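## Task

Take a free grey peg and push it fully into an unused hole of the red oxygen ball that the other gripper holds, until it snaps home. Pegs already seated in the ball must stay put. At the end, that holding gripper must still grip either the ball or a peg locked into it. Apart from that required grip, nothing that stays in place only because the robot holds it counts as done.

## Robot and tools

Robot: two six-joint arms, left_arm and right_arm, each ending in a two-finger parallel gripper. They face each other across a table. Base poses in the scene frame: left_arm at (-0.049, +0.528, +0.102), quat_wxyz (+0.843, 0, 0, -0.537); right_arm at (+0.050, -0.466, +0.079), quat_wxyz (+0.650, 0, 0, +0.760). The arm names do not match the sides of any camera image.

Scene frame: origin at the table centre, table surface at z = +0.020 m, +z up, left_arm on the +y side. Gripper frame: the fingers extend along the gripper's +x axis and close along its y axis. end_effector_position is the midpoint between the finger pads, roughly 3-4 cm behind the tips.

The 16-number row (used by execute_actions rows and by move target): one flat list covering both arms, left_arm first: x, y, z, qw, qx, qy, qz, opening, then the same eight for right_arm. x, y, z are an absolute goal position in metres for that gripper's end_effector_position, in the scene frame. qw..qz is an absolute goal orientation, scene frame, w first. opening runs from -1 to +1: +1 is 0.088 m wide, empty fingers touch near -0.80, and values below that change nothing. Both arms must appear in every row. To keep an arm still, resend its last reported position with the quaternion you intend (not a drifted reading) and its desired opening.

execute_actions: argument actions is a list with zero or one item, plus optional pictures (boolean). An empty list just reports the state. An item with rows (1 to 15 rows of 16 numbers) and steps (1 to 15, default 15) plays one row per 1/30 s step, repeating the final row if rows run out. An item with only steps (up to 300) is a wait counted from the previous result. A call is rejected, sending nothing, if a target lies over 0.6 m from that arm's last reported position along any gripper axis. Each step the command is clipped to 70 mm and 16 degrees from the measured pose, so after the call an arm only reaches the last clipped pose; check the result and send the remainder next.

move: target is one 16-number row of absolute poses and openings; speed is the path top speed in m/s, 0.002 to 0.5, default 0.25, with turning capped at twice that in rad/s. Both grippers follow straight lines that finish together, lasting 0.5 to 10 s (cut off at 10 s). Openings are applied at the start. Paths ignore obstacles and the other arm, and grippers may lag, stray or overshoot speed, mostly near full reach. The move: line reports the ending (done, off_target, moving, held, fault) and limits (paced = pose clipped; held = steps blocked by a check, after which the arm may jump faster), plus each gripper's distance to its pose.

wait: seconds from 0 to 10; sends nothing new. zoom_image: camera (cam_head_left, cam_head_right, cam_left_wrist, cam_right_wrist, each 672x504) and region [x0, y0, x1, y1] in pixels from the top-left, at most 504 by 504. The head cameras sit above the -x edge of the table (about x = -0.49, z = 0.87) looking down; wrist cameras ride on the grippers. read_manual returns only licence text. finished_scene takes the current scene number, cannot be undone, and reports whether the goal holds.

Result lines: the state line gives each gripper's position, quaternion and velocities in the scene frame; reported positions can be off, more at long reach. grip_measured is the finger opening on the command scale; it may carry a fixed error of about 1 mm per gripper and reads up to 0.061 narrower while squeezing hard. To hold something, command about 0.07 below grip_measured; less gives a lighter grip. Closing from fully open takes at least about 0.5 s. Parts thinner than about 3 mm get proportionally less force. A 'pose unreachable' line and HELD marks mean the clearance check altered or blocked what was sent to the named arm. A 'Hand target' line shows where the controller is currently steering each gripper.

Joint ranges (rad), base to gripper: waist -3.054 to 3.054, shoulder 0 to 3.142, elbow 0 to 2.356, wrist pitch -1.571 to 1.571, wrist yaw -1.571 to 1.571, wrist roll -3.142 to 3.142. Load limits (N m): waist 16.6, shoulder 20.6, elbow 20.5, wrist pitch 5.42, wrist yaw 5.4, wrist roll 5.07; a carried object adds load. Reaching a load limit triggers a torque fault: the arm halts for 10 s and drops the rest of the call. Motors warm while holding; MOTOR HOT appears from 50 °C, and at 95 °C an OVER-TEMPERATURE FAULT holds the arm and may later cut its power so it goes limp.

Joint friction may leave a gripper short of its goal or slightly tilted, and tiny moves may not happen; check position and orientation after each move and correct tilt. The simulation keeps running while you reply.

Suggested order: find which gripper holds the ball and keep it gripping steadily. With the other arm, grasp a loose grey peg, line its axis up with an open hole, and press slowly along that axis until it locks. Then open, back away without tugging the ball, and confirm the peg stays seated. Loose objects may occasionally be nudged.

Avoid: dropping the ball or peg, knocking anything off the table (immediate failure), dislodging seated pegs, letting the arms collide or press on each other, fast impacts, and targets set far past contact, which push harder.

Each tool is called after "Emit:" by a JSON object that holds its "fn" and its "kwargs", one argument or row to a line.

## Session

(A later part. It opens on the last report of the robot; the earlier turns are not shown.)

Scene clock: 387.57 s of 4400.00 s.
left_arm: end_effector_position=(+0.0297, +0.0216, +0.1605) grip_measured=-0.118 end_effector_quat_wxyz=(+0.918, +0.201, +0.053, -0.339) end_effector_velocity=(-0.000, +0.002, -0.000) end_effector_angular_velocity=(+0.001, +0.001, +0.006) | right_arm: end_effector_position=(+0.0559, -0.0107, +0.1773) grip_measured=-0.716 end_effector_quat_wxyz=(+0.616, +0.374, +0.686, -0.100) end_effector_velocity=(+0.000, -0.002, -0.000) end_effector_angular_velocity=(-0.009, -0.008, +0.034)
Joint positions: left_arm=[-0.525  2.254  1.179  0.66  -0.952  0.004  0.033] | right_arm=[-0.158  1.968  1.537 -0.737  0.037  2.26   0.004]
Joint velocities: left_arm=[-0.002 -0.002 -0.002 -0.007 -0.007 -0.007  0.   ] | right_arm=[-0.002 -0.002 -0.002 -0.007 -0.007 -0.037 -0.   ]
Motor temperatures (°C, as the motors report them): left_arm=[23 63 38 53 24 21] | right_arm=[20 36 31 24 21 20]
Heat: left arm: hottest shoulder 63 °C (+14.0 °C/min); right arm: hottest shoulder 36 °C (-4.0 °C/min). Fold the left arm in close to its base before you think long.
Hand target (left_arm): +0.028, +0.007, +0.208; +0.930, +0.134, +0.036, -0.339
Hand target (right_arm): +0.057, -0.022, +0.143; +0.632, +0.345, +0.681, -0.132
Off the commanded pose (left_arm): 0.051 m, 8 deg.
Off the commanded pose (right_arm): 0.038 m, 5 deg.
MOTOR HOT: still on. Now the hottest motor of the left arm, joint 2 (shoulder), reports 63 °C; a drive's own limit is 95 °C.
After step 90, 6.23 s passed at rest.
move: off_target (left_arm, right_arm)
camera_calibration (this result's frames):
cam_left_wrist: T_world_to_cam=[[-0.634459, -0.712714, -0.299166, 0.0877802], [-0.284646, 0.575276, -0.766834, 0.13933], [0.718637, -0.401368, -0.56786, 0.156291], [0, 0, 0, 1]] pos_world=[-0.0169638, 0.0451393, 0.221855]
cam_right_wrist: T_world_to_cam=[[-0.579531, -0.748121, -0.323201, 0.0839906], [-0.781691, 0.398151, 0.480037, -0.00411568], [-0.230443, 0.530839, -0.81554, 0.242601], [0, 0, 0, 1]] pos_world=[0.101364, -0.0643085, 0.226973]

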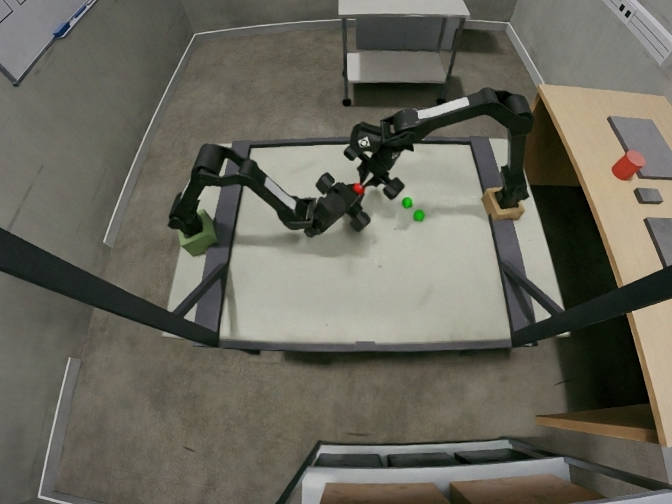

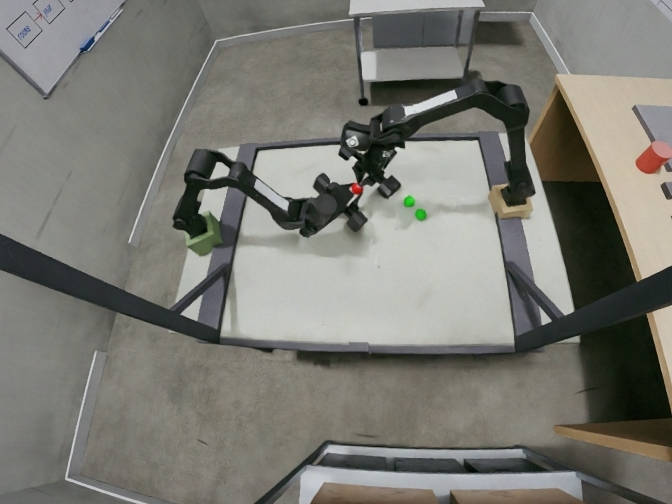

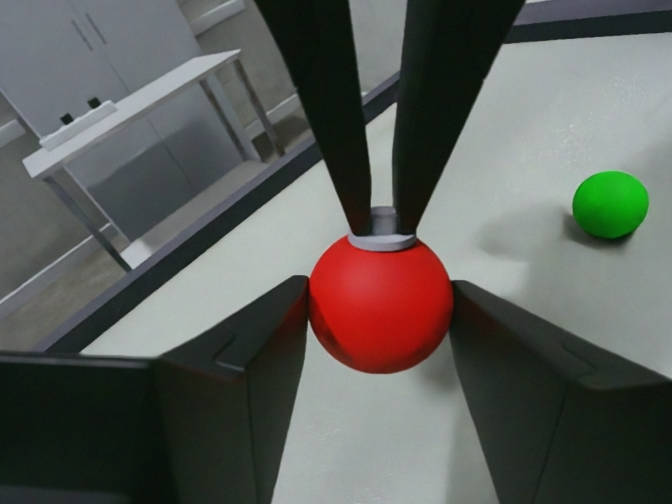

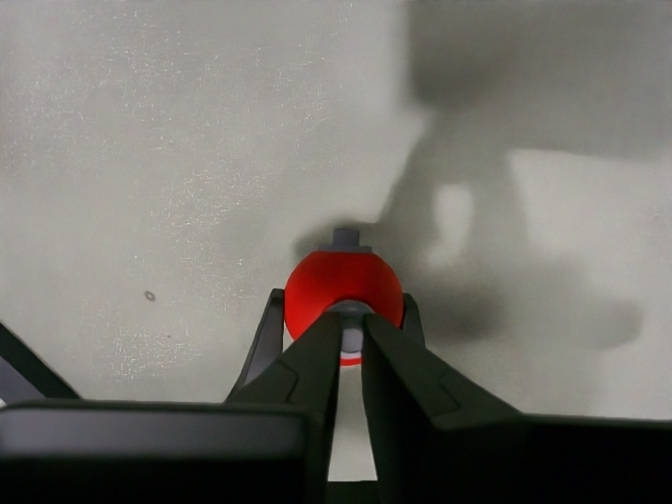

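Emit:
{"fn": "move", "kwargs": {
  "target": [0.0297,0.0216,0.1605,0.918,0.201,0.053,-0.339,-0.20, 0.0541,-0.0287,0.2185,0.616,0.374,0.686,-0.100,-0.56],
  "speed": 0.04
}}

Emit:
{"fn": "zoom_image", "kwargs": {
  "camera": "cam_left_wrist",
  "region": [330,170,435,275]
}}

Scene clock: 395.80 s of 4400.00 s.
left_arm: end_effector_position=(+0.0287, +0.0217, +0.1578) grip_measured=-0.118 end_effector_quat_wxyz=(+0.916, +0.203, +0.054, -0.340) end_effector_velocity=(-0.002, +0.000, -0.001) end_effector_angular_velocity=(+0.002, +0.007, -0.007) | right_arm: end_effector_position=(+0.0550, -0.0296, +0.2119) grip_measured=-0.563 end_effector_quat_wxyz=(+0.619, +0.369, +0.685, -0.106) end_effector_velocity=(-0.000, -0.008, -0.003) end_effector_angular_velocity=(-0.037, -0.002, +0.021)
Joint positions: left_arm=[-0.526  2.259  1.178  0.66  -0.949  0.004  0.033] | right_arm=[-0.155  1.89   1.573 -0.869  0.039  2.263  0.011]
Joint velocities: left_arm=[-0.002 -0.002 -0.002 -0.007  0.007 -0.007 -0.   ] | right_arm=[-0.002 -0.002 -0.002 -0.037 -0.007 -0.022 -0.   ]
Motor temperatures (°C, as the motors report them): left_arm=[23 65 39 55 24 21] | right_arm=[20 36 31 24 21 20]
Heat: left arm: hottest shoulder 65 °C (+14.2 °C/min); right arm: hottest shoulder 36 °C (-4.0 °C/min). Fold the left arm in close to its base before you think long.
Hand target (left_arm): +0.030, +0.022, +0.161; +0.918, +0.201, +0.053, -0.339
Hand target (right_arm): +0.054, -0.029, +0.218; +0.616, +0.374, +0.686, -0.100
Off the commanded pose (left_arm): 0.003 m, 0 deg.
Off the commanded pose (right_arm): 0.007 m, 1 deg.
MOTOR HOT: still on. Now the hottest motor of the left arm, joint 2 (shoulder), reports 65 °C; a drive's own limit is 95 °C.
After step 90, 3.77 s passed at rest.
move: done
camera_calibration (this result's frames):
cam_left_wrist: T_world_to_cam=[[-0.63745, -0.708447, -0.30292, 0.0870451], [-0.282793, 0.580835, -0.763321, 0.136123], [0.716719, -0.400915, -0.570597, 0.155986], [0, 0, 0, 1]] pos_world=[-0.0178171, 0.0451394, 0.219278]
cam_right_wrist: T_world_to_cam=[[-0.58, -0.752981, -0.310837, 0.0777238], [-0.781517, 0.406667, 0.473132, -0.0122122], [-0.229852, 0.517341, -0.824334, 0.282047], [0, 0, 0, 1]] pos_world=[0.100365, -0.0824236, 0.262438]

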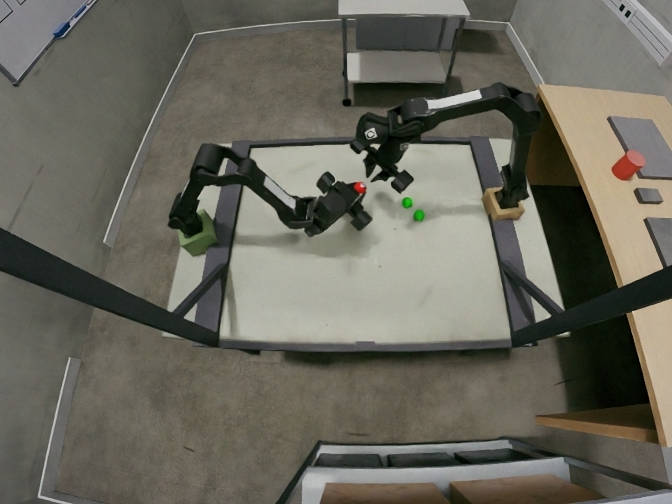

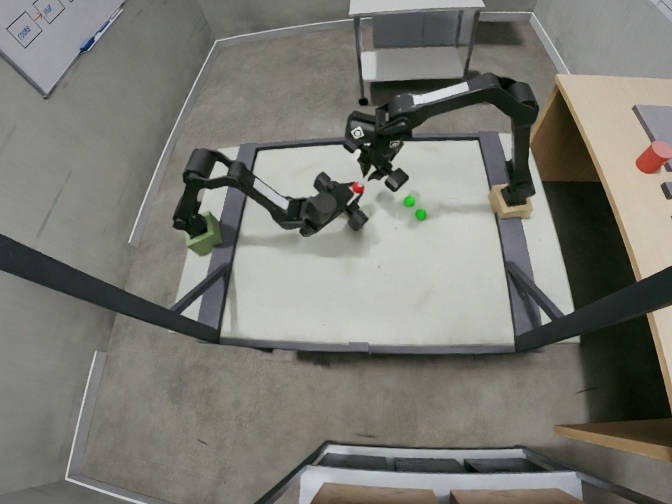

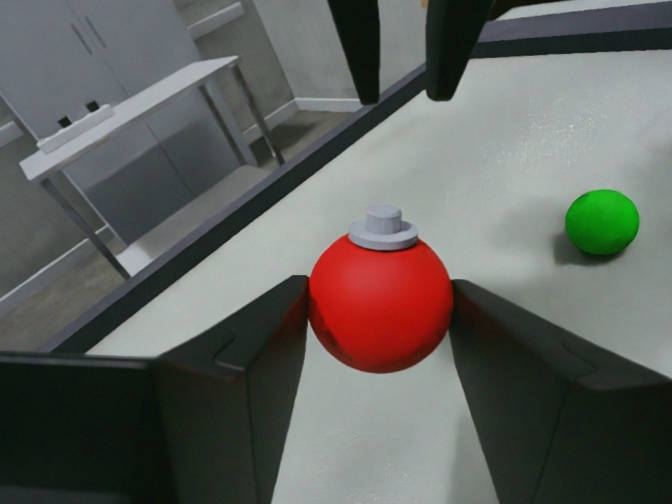

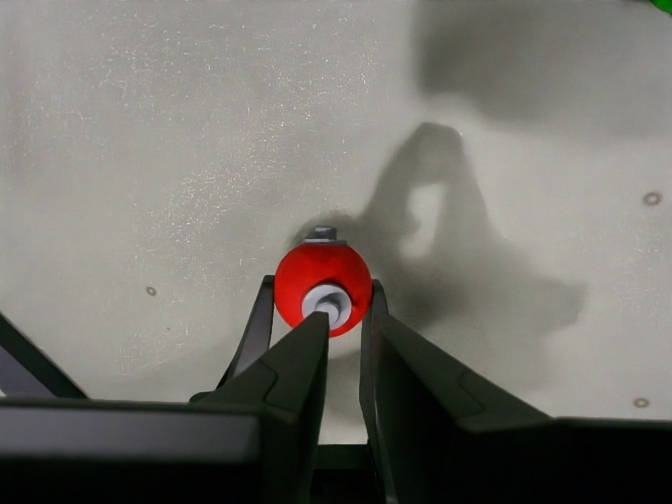

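Region (330, 170, 435, 275) of cam_left_wrist's 672x504 image, scaled by 4.800, with more detail than that image has.

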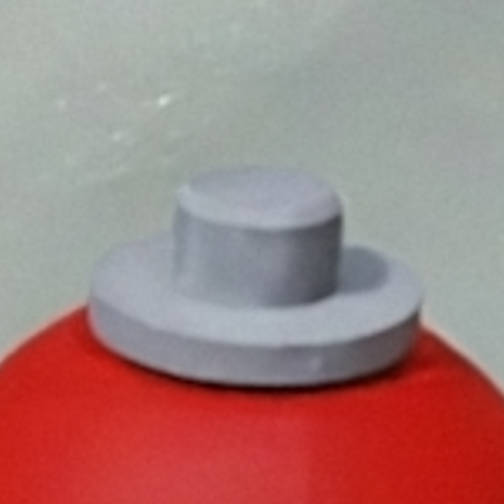

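Emit:
{"fn": "zoom_image", "kwargs": {
  "camera": "cam_right_wrist",
  "region": [280,215,375,345]
}}

Emit:
{"fn": "zoom_image", "kwargs": {
  "camera": "cam_left_wrist",
  "region": [340,222,425,262]
}}

Region (280, 215, 375, 345) of cam_right_wrist's 672x504 image, scaled by 3.877, with more detail than that image has; it fills the left 368 columns of this view, and the rest is white.

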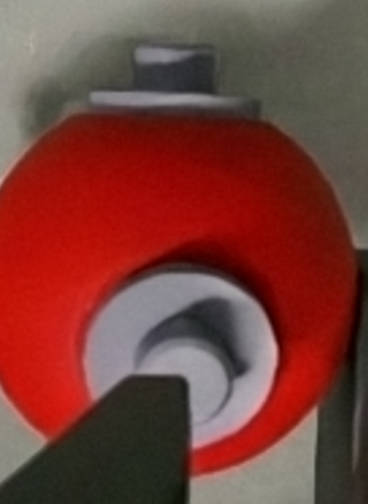

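Region (340, 222, 425, 262) of cam_left_wrist's 672x504 image, scaled by 5.929, with more detail than that image has; it fills the top 237 rows of this view, and the rest is white.

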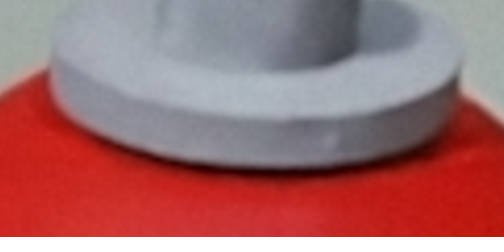

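Emit:
{"fn": "zoom_image", "kwargs": {
  "camera": "cam_right_wrist",
  "region": [295,222,355,256]
}}

Region (295, 222, 355, 256) of cam_right_wrist's 672x504 image, scaled by 8.400, with more detail than that image has; it fills the top 286 rows of this view, and the rest is white.

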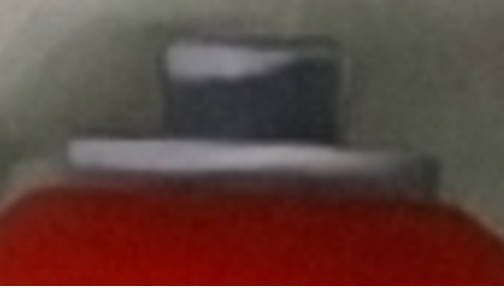

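Emit:
{"fn": "zoom_image", "kwargs": {
  "camera": "cam_left_wrist",
  "region": [300,215,460,385]
}}

Region (300, 215, 460, 385) of cam_left_wrist's 672x504 image, scaled by 2.965, with more detail than that image has; it fills the left 474 columns of this view, and the rest is white.

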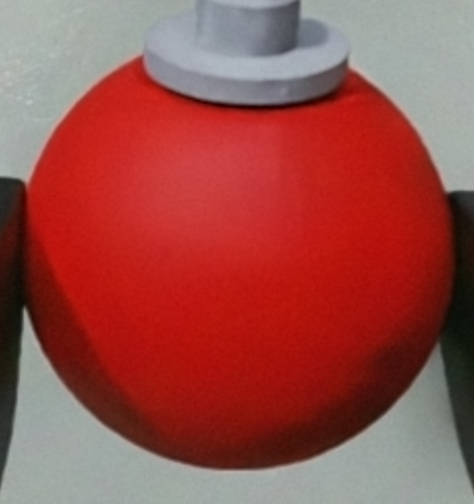

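Emit:
{"fn": "zoom_image", "kwargs": {
  "camera": "cam_left_wrist",
  "region": [338,225,388,260]
}}

Emit:
{"fn": "zoom_image", "kwargs": {
  "camera": "cam_left_wrist",
  "region": [380,225,430,260]
}}

Region (338, 225, 388, 260) of cam_left_wrist's 672x504 image, scaled by 10.080, with more detail than that image has; it fills the top 353 rows of this view, and the rest is white.

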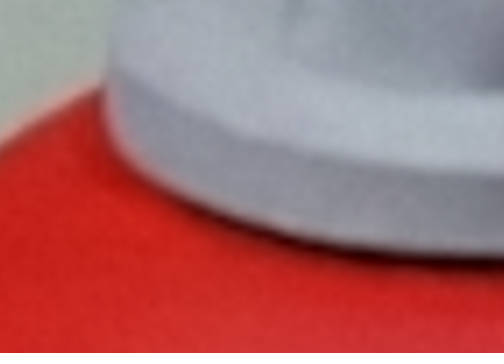

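Region (380, 225, 430, 260) of cam_left_wrist's 672x504 image, scaled by 10.080, with more detail than that image has; it fills the top 353 rows of this view, and the rest is white.

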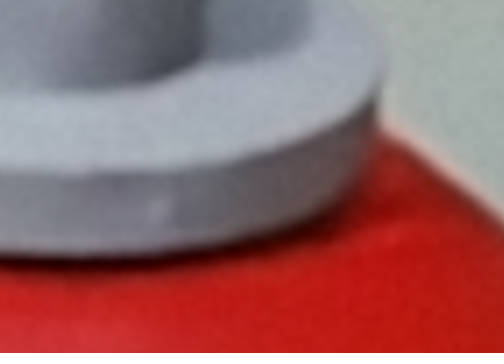

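Emit:
{"fn": "execute_actions", "kwargs": {
  "actions": []
}}

Scene clock: 481.83 s of 4400.00 s.
left_arm: end_effector_position=(+0.0287, +0.0217, +0.1578) grip_measured=-0.118 end_effector_quat_wxyz=(+0.916, +0.203, +0.054, -0.340) end_effector_velocity=(-0.004, +0.001, -0.003) end_effector_angular_velocity=(+0.017, +0.005, -0.012) | right_arm: end_effector_position=(+0.0550, -0.0297, +0.2118) grip_measured=-0.563 end_effector_quat_wxyz=(+0.619, +0.369, +0.685, -0.106) end_effector_velocity=(-0.002, -0.002, -0.000) end_effector_angular_velocity=(-0.008, +0.004, +0.012)
Joint positions: left_arm=[-0.526  2.259  1.178  0.66  -0.949  0.004  0.033] | right_arm=[-0.155  1.89   1.573 -0.869  0.039  2.263  0.011]
Joint velocities: left_arm=[-0.007 -0.002 -0.002 -0.022  0.007 -0.007 -0.   ] | right_arm=[ 0.002 -0.002 -0.002 -0.007 -0.007 -0.007  0.   ]
Motor temperatures (°C, as the motors report them): left_arm=[23 57 33 40 23 21] | right_arm=[20 51 36 24 21 20]
Heat: left arm: hottest shoulder 57 °C (-3.0 °C/min); right arm: hottest shoulder 51 °C (+7.1 °C/min). Fold the left arm in close to its base before you think long. Fold the right arm in close to its base before you think long.
Hand target (left_arm): +0.030, +0.022, +0.161; +0.918, +0.201, +0.053, -0.339
Hand target (right_arm): +0.054, -0.029, +0.218; +0.616, +0.374, +0.686, -0.100
Off the commanded pose (left_arm): 0.003 m, 0 deg.
Off the commanded pose (right_arm): 0.007 m, 1 deg.
MOTOR HOT: a motor of the right arm reached 50 °C. Now the hottest motor of the right arm, joint 2 (shoulder), reports 51 °C. The temperature limit of the motors' drives, at which the controller stops that arm, is 95 °C. To cool a motor, set the load down, stop pushing, or move to a pose that needs little force.
MOTOR HOT: still on. Now the hottest motor of the left arm, joint 2 (shoulder), reports 57 °C; a drive's own limit is 95 °C.
Steps of this call (steps 1 to 90: nothing new was sent; then 83.03 s passed at rest). Readings (end_effector_position):
1: left_arm (+0.0287, +0.0217, +0.1578) | right_arm (+0.0550, -0.0296, +0.2119)
2: left_arm (+0.0287, +0.0217, +0.1578) | right_arm (+0.0550, -0.0296, +0.2119)
4: left_arm (+0.0287, +0.0217, +0.1578) | right_arm (+0.0550, -0.0296, +0.2119)
8: left_arm (+0.0287, +0.0217, +0.1578) | right_arm (+0.0550, -0.0297, +0.2118)
90: the state above
camera_calibration (this result's frames):
cam_left_wrist: T_world_to_cam=[[-0.63745, -0.708447, -0.30292, 0.0870451], [-0.282793, 0.580835, -0.763321, 0.136123], [0.716719, -0.400915, -0.570597, 0.155986], [0, 0, 0, 1]] pos_world=[-0.0178171, 0.0451394, 0.219278]
cam_right_wrist: T_world_to_cam=[[-0.579999, -0.7531, -0.31055, 0.0775919], [-0.781517, 0.406847, 0.472976, -0.0121275], [-0.229852, 0.517026, -0.824531, 0.282094], [0, 0, 0, 1]] pos_world=[0.100365, -0.0824814, 0.262427]

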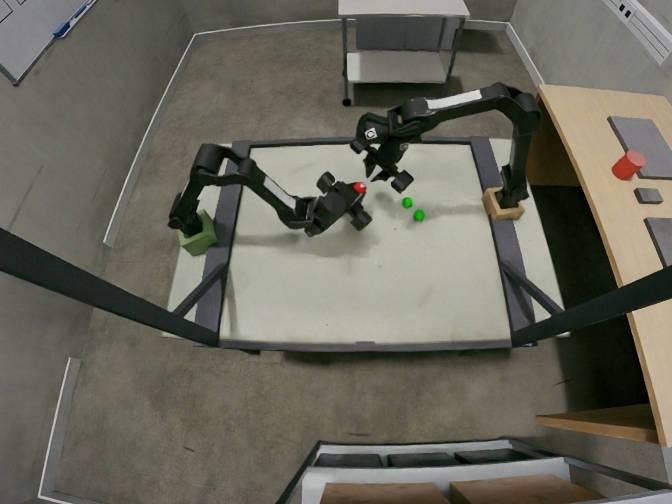

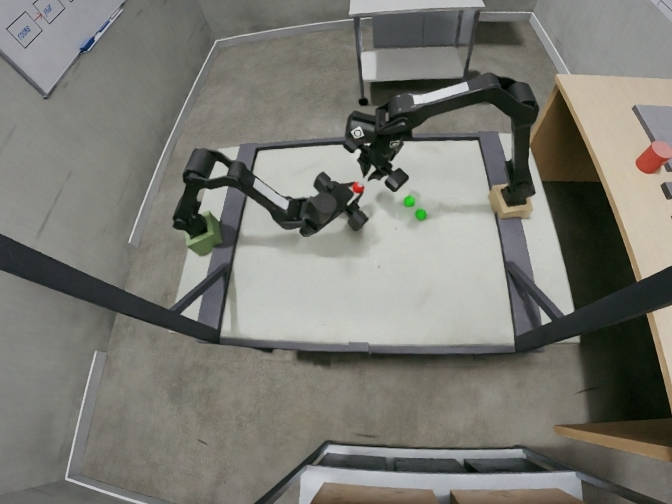

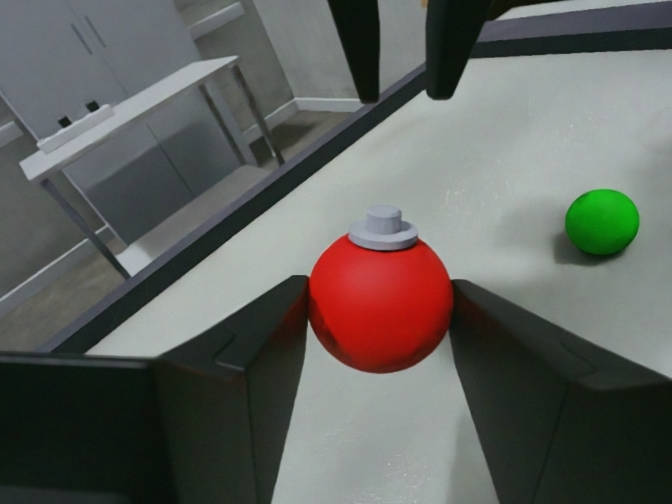

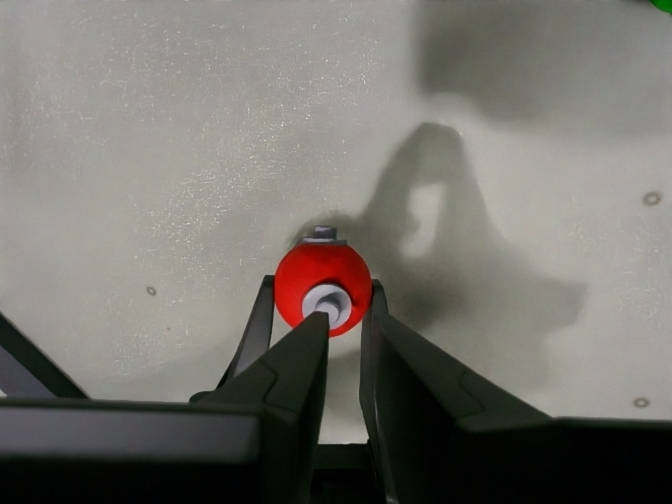

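Emit:
{"fn": "zoom_image", "kwargs": {
  "camera": "cam_left_wrist",
  "region": [340, 195, 430, 265]
}}

Emit:
{"fn": "zoom_image", "kwargs": {
  "camera": "cam_right_wrist",
  "region": [270, 215, 390, 345]
}}

Region (340, 195, 430, 265) of cam_left_wrist's 672x504 image, scaled by 5.600, with more detail than that image has.

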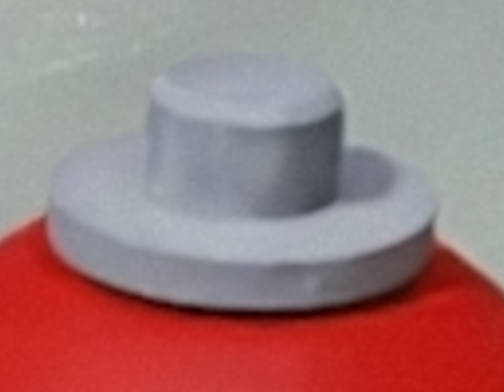

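Region (270, 215, 390, 345) of cam_right_wrist's 672x504 image, scaled by 3.877, with more detail than that image has; it fills the left 465 columns of this view, and the rest is white.

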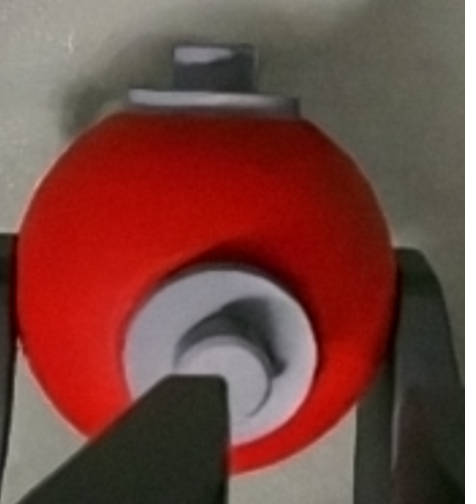

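Emit:
{"fn": "move", "kwargs": {
  "target": [0.0297,0.0216,0.1605,0.918,0.201,0.053,-0.339,-0.20, 0.0546,-0.0150,0.1960,0.611,0.383,0.687,-0.090,-0.50],
  "speed": 0.05
}}

Scene clock: 507.77 s of 4400.00 s.
left_arm: end_effector_position=(+0.0287, +0.0217, +0.1578) grip_measured=-0.118 end_effector_quat_wxyz=(+0.916, +0.203, +0.054, -0.340) end_effector_velocity=(+0.002, +0.002, -0.000) end_effector_angular_velocity=(+0.013, -0.008, +0.007) | right_arm: end_effector_position=(+0.0549, -0.0134, +0.2056) grip_measured=-0.503 end_effector_quat_wxyz=(+0.606, +0.390, +0.689, -0.082) end_effector_velocity=(+0.000, -0.003, -0.002) end_effector_angular_velocity=(-0.013, -0.003, +0.021)
Joint positions: left_arm=[-0.526  2.259  1.178  0.66  -0.949  0.004  0.033] | right_arm=[-0.155  1.905  1.545 -0.758  0.039  2.263  0.014]
Joint velocities: left_arm=[ 0.002 -0.002 -0.002 -0.007 -0.007  0.007 -0.   ] | right_arm=[-0.002 -0.002 -0.007 -0.007 -0.007 -0.022 -0.   ]
Motor temperatures (°C, as the motors report them): left_arm=[23 57 32 39 23 21] | right_arm=[20 52 37 24 21 20]
Heat: left arm: hottest shoulder 57 °C (-1.0 °C/min); right arm: hottest shoulder 52 °C (+4.0 °C/min). Fold the left arm in close to its base before you think long. Fold the right arm in close to its base before you think long.
Hand target (left_arm): +0.030, +0.022, +0.160; +0.918, +0.201, +0.053, -0.339
Hand target (right_arm): +0.055, -0.015, +0.196; +0.611, +0.383, +0.687, -0.090
Off the commanded pose (left_arm): 0.003 m, 0 deg.
Off the commanded pose (right_arm): 0.010 m, 1 deg.
MOTOR HOT: still on. Now the hottest motor of the left arm, joint 2 (shoulder), reports 57 °C; a drive's own limit is 95 °C.
MOTOR HOT: still on. Now the hottest motor of the right arm, joint 2 (shoulder), reports 52 °C; a drive's own limit is 95 °C.
After step 90, 22.13 s passed at rest.
move: off_target (right_arm)
camera_calibration (this result's frames):
cam_left_wrist: T_world_to_cam=[[-0.63745, -0.708447, -0.30292, 0.0870451], [-0.282793, 0.580835, -0.763321, 0.136123], [0.716719, -0.400915, -0.570597, 0.155986], [0, 0, 0, 1]] pos_world=[-0.0178171, 0.0451394, 0.219278]
cam_right_wrist: T_world_to_cam=[[-0.580046, -0.730296, -0.360852, 0.0985499], [-0.781449, 0.373814, 0.4996, -0.0217633], [-0.229964, 0.571778, -0.787519, 0.261701], [0, 0, 0, 1]] pos_world=[0.100338, -0.069529, 0.252529]

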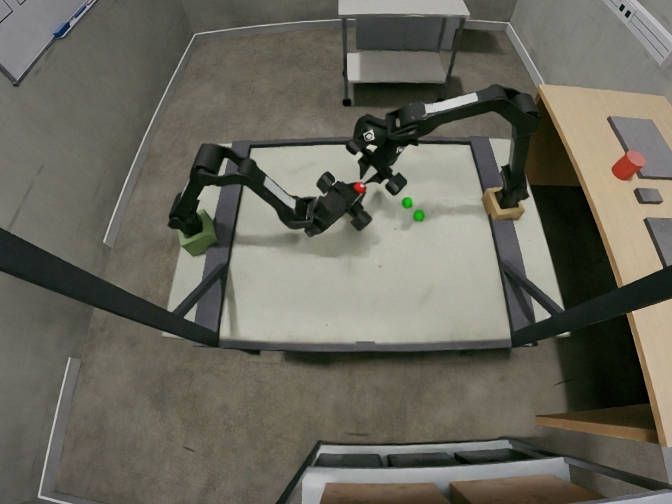

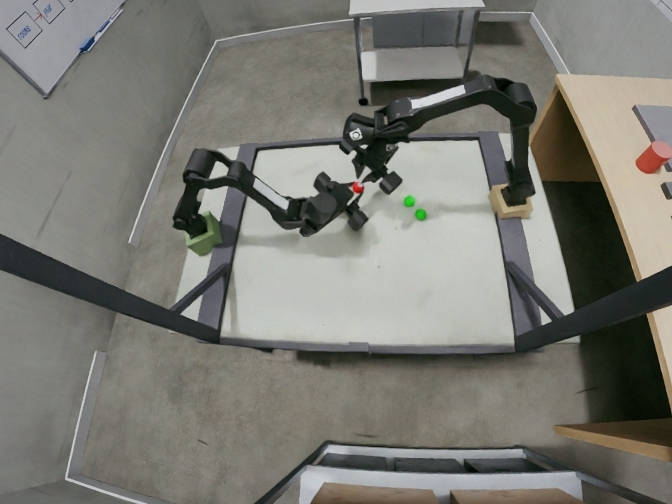

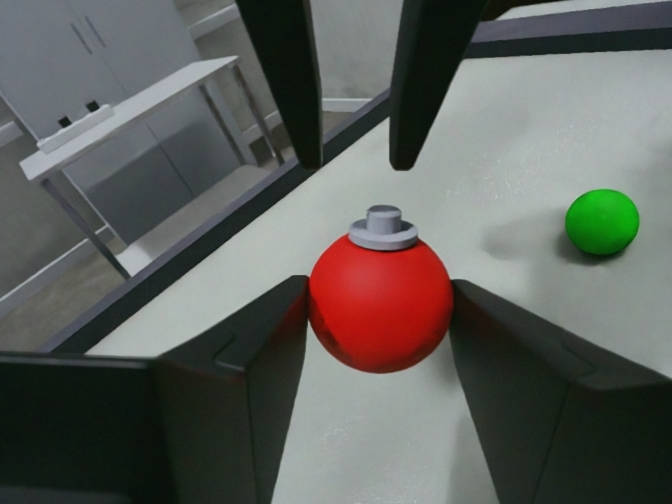

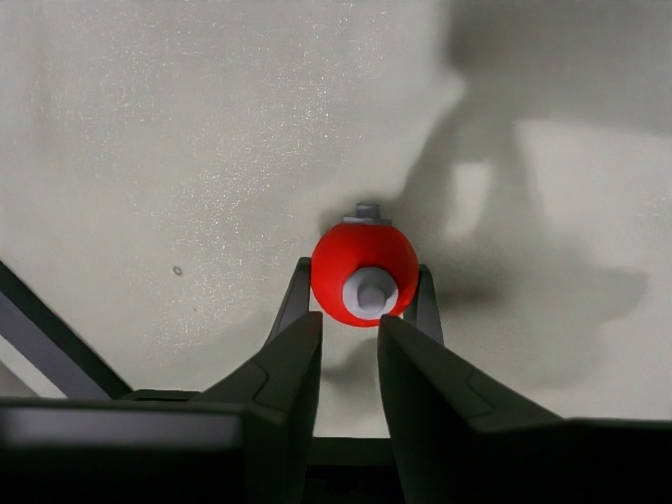

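Emit:
{"fn": "move", "kwargs": {
  "target": [0.0297,0.0216,0.1605,0.918,0.201,0.053,-0.339,-0.20, 0.0549,-0.0197,0.1891,0.6159,0.3743,0.6859,-0.1002,-0.50],
  "speed": 0.03
}}

Scene clock: 519.80 s of 4400.00 s.
left_arm: end_effector_position=(+0.0287, +0.0217, +0.1578) grip_measured=-0.118 end_effector_quat_wxyz=(+0.916, +0.203, +0.054, -0.340) end_effector_velocity=(-0.003, +0.000, +0.002) end_effector_angular_velocity=(-0.002, -0.007, -0.002) | right_arm: end_effector_position=(+0.0549, -0.0171, +0.1994) grip_measured=-0.503 end_effector_quat_wxyz=(+0.611, +0.383, +0.688, -0.091) end_effector_velocity=(+0.000, -0.005, -0.002) end_effector_angular_velocity=(-0.022, +0.004, +0.007)
Joint positions: left_arm=[-0.526  2.259  1.178  0.66  -0.949  0.004  0.033] | right_arm=[-0.155  1.911  1.536 -0.767  0.039  2.263  0.014]
Joint velocities: left_arm=[-0.007 -0.002 -0.002  0.007 -0.007  0.007 -0.   ] | right_arm=[-0.002 -0.002 -0.002 -0.022 -0.007 -0.007 -0.   ]
Motor temperatures (°C, as the motors report them): left_arm=[23 57 32 39 23 21] | right_arm=[20 50 36 24 21 20]
Heat: left arm: hottest shoulder 57 °C (-1.0 °C/min); right arm: hottest shoulder 50 °C (+1.0 °C/min). Fold the left arm in close to its base before you think long. Fold the right arm in close to its base before you think long.
Hand target (left_arm): +0.030, +0.022, +0.160; +0.918, +0.201, +0.053, -0.339
Hand target (right_arm): +0.055, -0.020, +0.189; +0.616, +0.374, +0.686, -0.100
Off the commanded pose (left_arm): 0.003 m, 0 deg.
Off the commanded pose (right_arm): 0.011 m, 2 deg.
MOTOR HOT: still on. Now the hottest motor of the left arm, joint 2 (shoulder), reports 57 °C; a drive's own limit is 95 °C.
MOTOR HOT: still on. Now the hottest motor of the right arm, joint 2 (shoulder), reports 50 °C; a drive's own limit is 95 °C.
After step 90, 7.87 s passed at rest.
move: off_target (right_arm)
camera_calibration (this result's frames):
cam_left_wrist: T_world_to_cam=[[-0.63745, -0.708447, -0.30292, 0.0870451], [-0.282793, 0.580835, -0.763321, 0.136123], [0.716719, -0.400915, -0.570597, 0.155986], [0, 0, 0, 1]] pos_world=[-0.0178171, 0.0451394, 0.219278]
cam_right_wrist: T_world_to_cam=[[-0.580029, -0.738626, -0.343508, 0.0900077], [-0.781473, 0.385525, 0.490582, -0.0152644], [-0.229926, 0.552994, -0.800832, 0.261238], [0, 0, 0, 1]] pos_world=[0.100344, -0.0720965, 0.247615]

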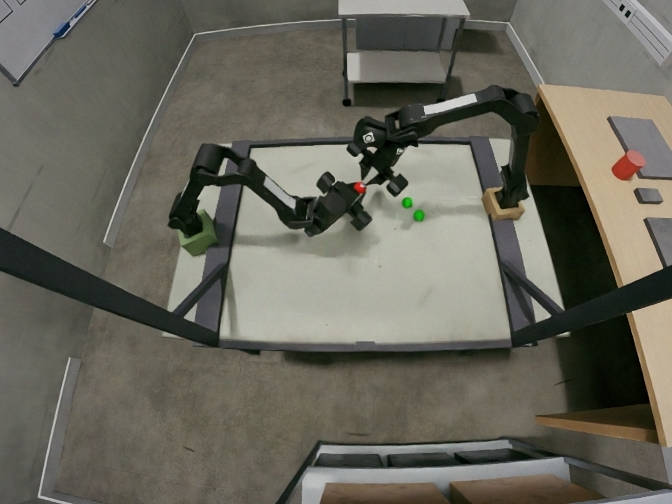

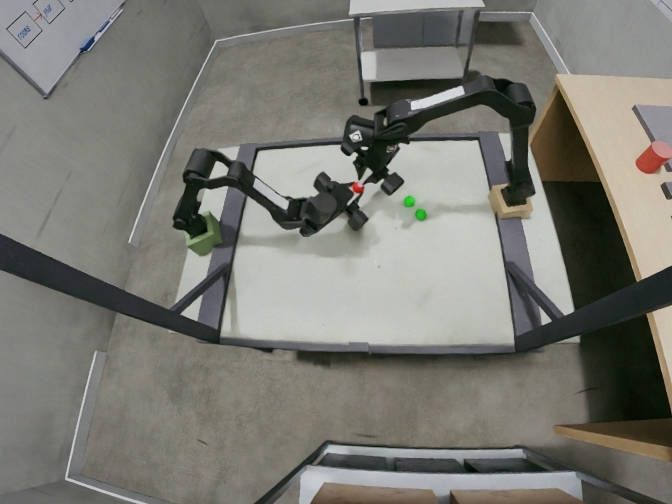

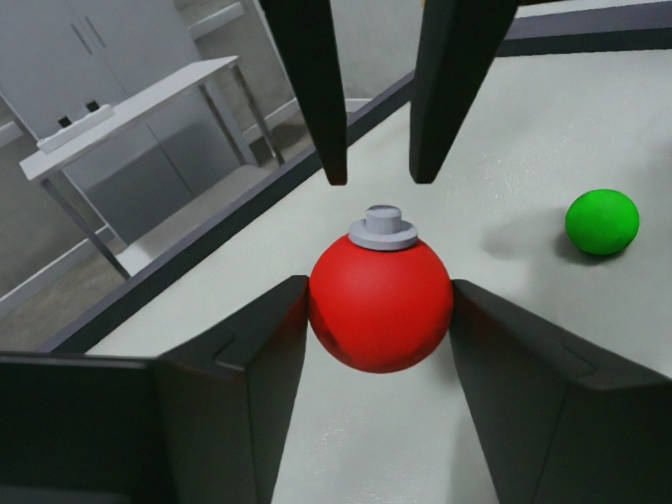

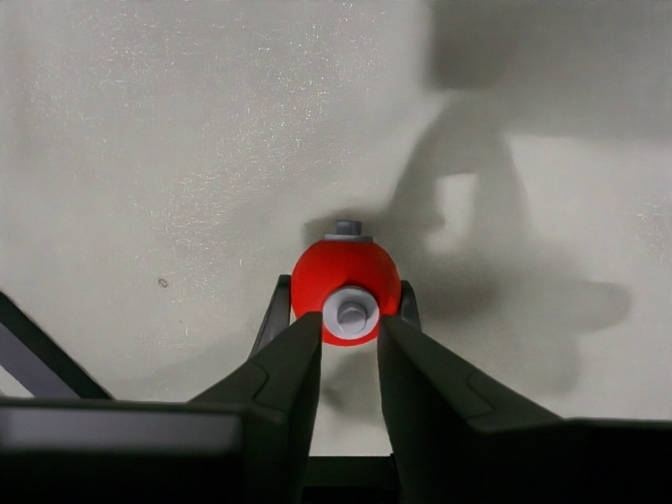

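Emit:
{"fn": "move", "kwargs": {
  "target": [0.0297,0.0216,0.1605,0.918,0.201,0.053,-0.339,-0.20, 0.0549,-0.0159,0.1809,0.6159,0.3743,0.6859,-0.1002,-0.55],
  "speed": 0.02
}}

Scene clock: 528.60 s of 4400.00 s.
left_arm: end_effector_position=(+0.0287, +0.0217, +0.1578) grip_measured=-0.118 end_effector_quat_wxyz=(+0.916, +0.203, +0.054, -0.340) end_effector_velocity=(-0.002, -0.000, +0.001) end_effector_angular_velocity=(+0.008, -0.002, -0.011) | right_arm: end_effector_position=(+0.0549, -0.0139, +0.1910) grip_measured=-0.547 end_effector_quat_wxyz=(+0.611, +0.381, +0.687, -0.092) end_effector_velocity=(+0.002, -0.003, -0.002) end_effector_angular_velocity=(-0.012, -0.010, +0.001)
Joint positions: left_arm=[-0.526  2.259  1.178  0.66  -0.949  0.004  0.033] | right_arm=[-0.155  1.931  1.531 -0.746  0.039  2.263  0.012]
Joint velocities: left_arm=[-0.002 -0.007 -0.002 -0.007  0.007  0.007 -0.   ] | right_arm=[-0.002 -0.002 -0.007 -0.007  0.007 -0.007  0.   ]
Motor temperatures (°C, as the motors report them): left_arm=[23 57 32 38 23 21] | right_arm=[20 48 35 24 21 20]
Heat: left arm: hottest shoulder 57 °C (-1.0 °C/min); right arm: hottest shoulder 48 °C (-2.0 °C/min). Fold the left arm in close to its base before you think long. Fold the right arm in close to its base before you think long.
Hand target (left_arm): +0.030, +0.022, +0.160; +0.918, +0.201, +0.053, -0.339
Hand target (right_arm): +0.055, -0.016, +0.181; +0.616, +0.374, +0.686, -0.100
Off the commanded pose (left_arm): 0.003 m, 0 deg.
Off the commanded pose (right_arm): 0.010 m, 1 deg.
MOTOR HOT: still on. Now the hottest motor of the left arm, joint 2 (shoulder), reports 57 °C; a drive's own limit is 95 °C.
MOTOR HOT: still on. Now the hottest motor of the right arm, joint 2 (shoulder), reports 48 °C; a drive's own limit is 95 °C.
After step 90, 4.60 s passed at rest.
move: off_target (right_arm)
camera_calibration (this result's frames):
cam_left_wrist: T_world_to_cam=[[-0.63745, -0.708447, -0.30292, 0.0870451], [-0.282793, 0.580835, -0.763321, 0.136123], [0.716719, -0.400915, -0.570597, 0.155986], [0, 0, 0, 1]] pos_world=[-0.0178171, 0.0451394, 0.219278]
cam_right_wrist: T_world_to_cam=[[-0.580026, -0.739931, -0.340693, 0.0889416], [-0.781477, 0.387393, 0.489101, -0.0120748], [-0.229919, 0.549935, -0.802937, 0.253065], [0, 0, 0, 1]] pos_world=[0.100337, -0.0686807, 0.239403]

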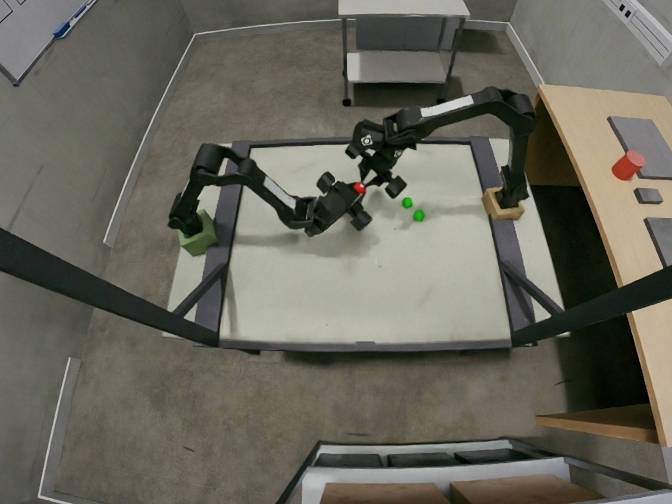

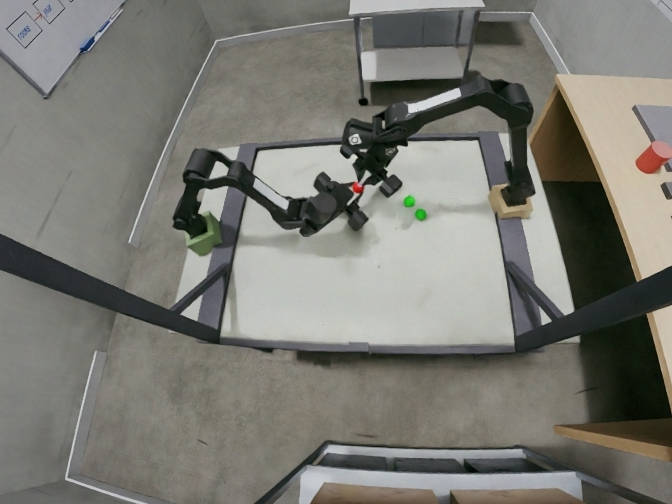

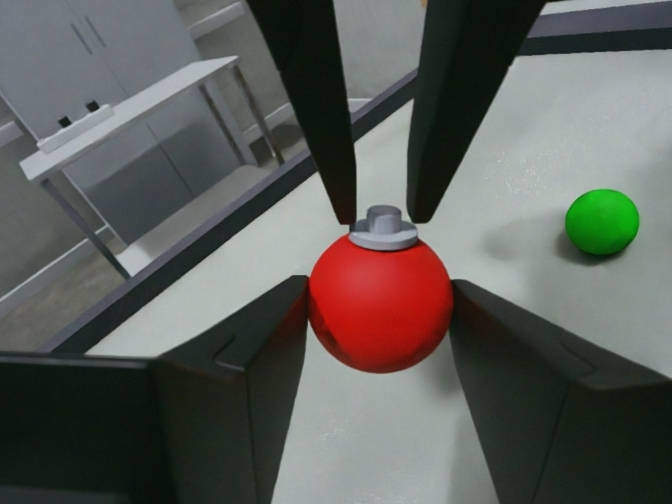

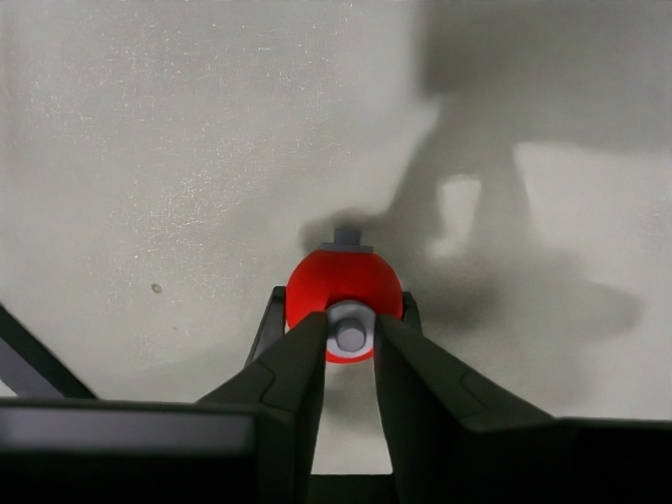

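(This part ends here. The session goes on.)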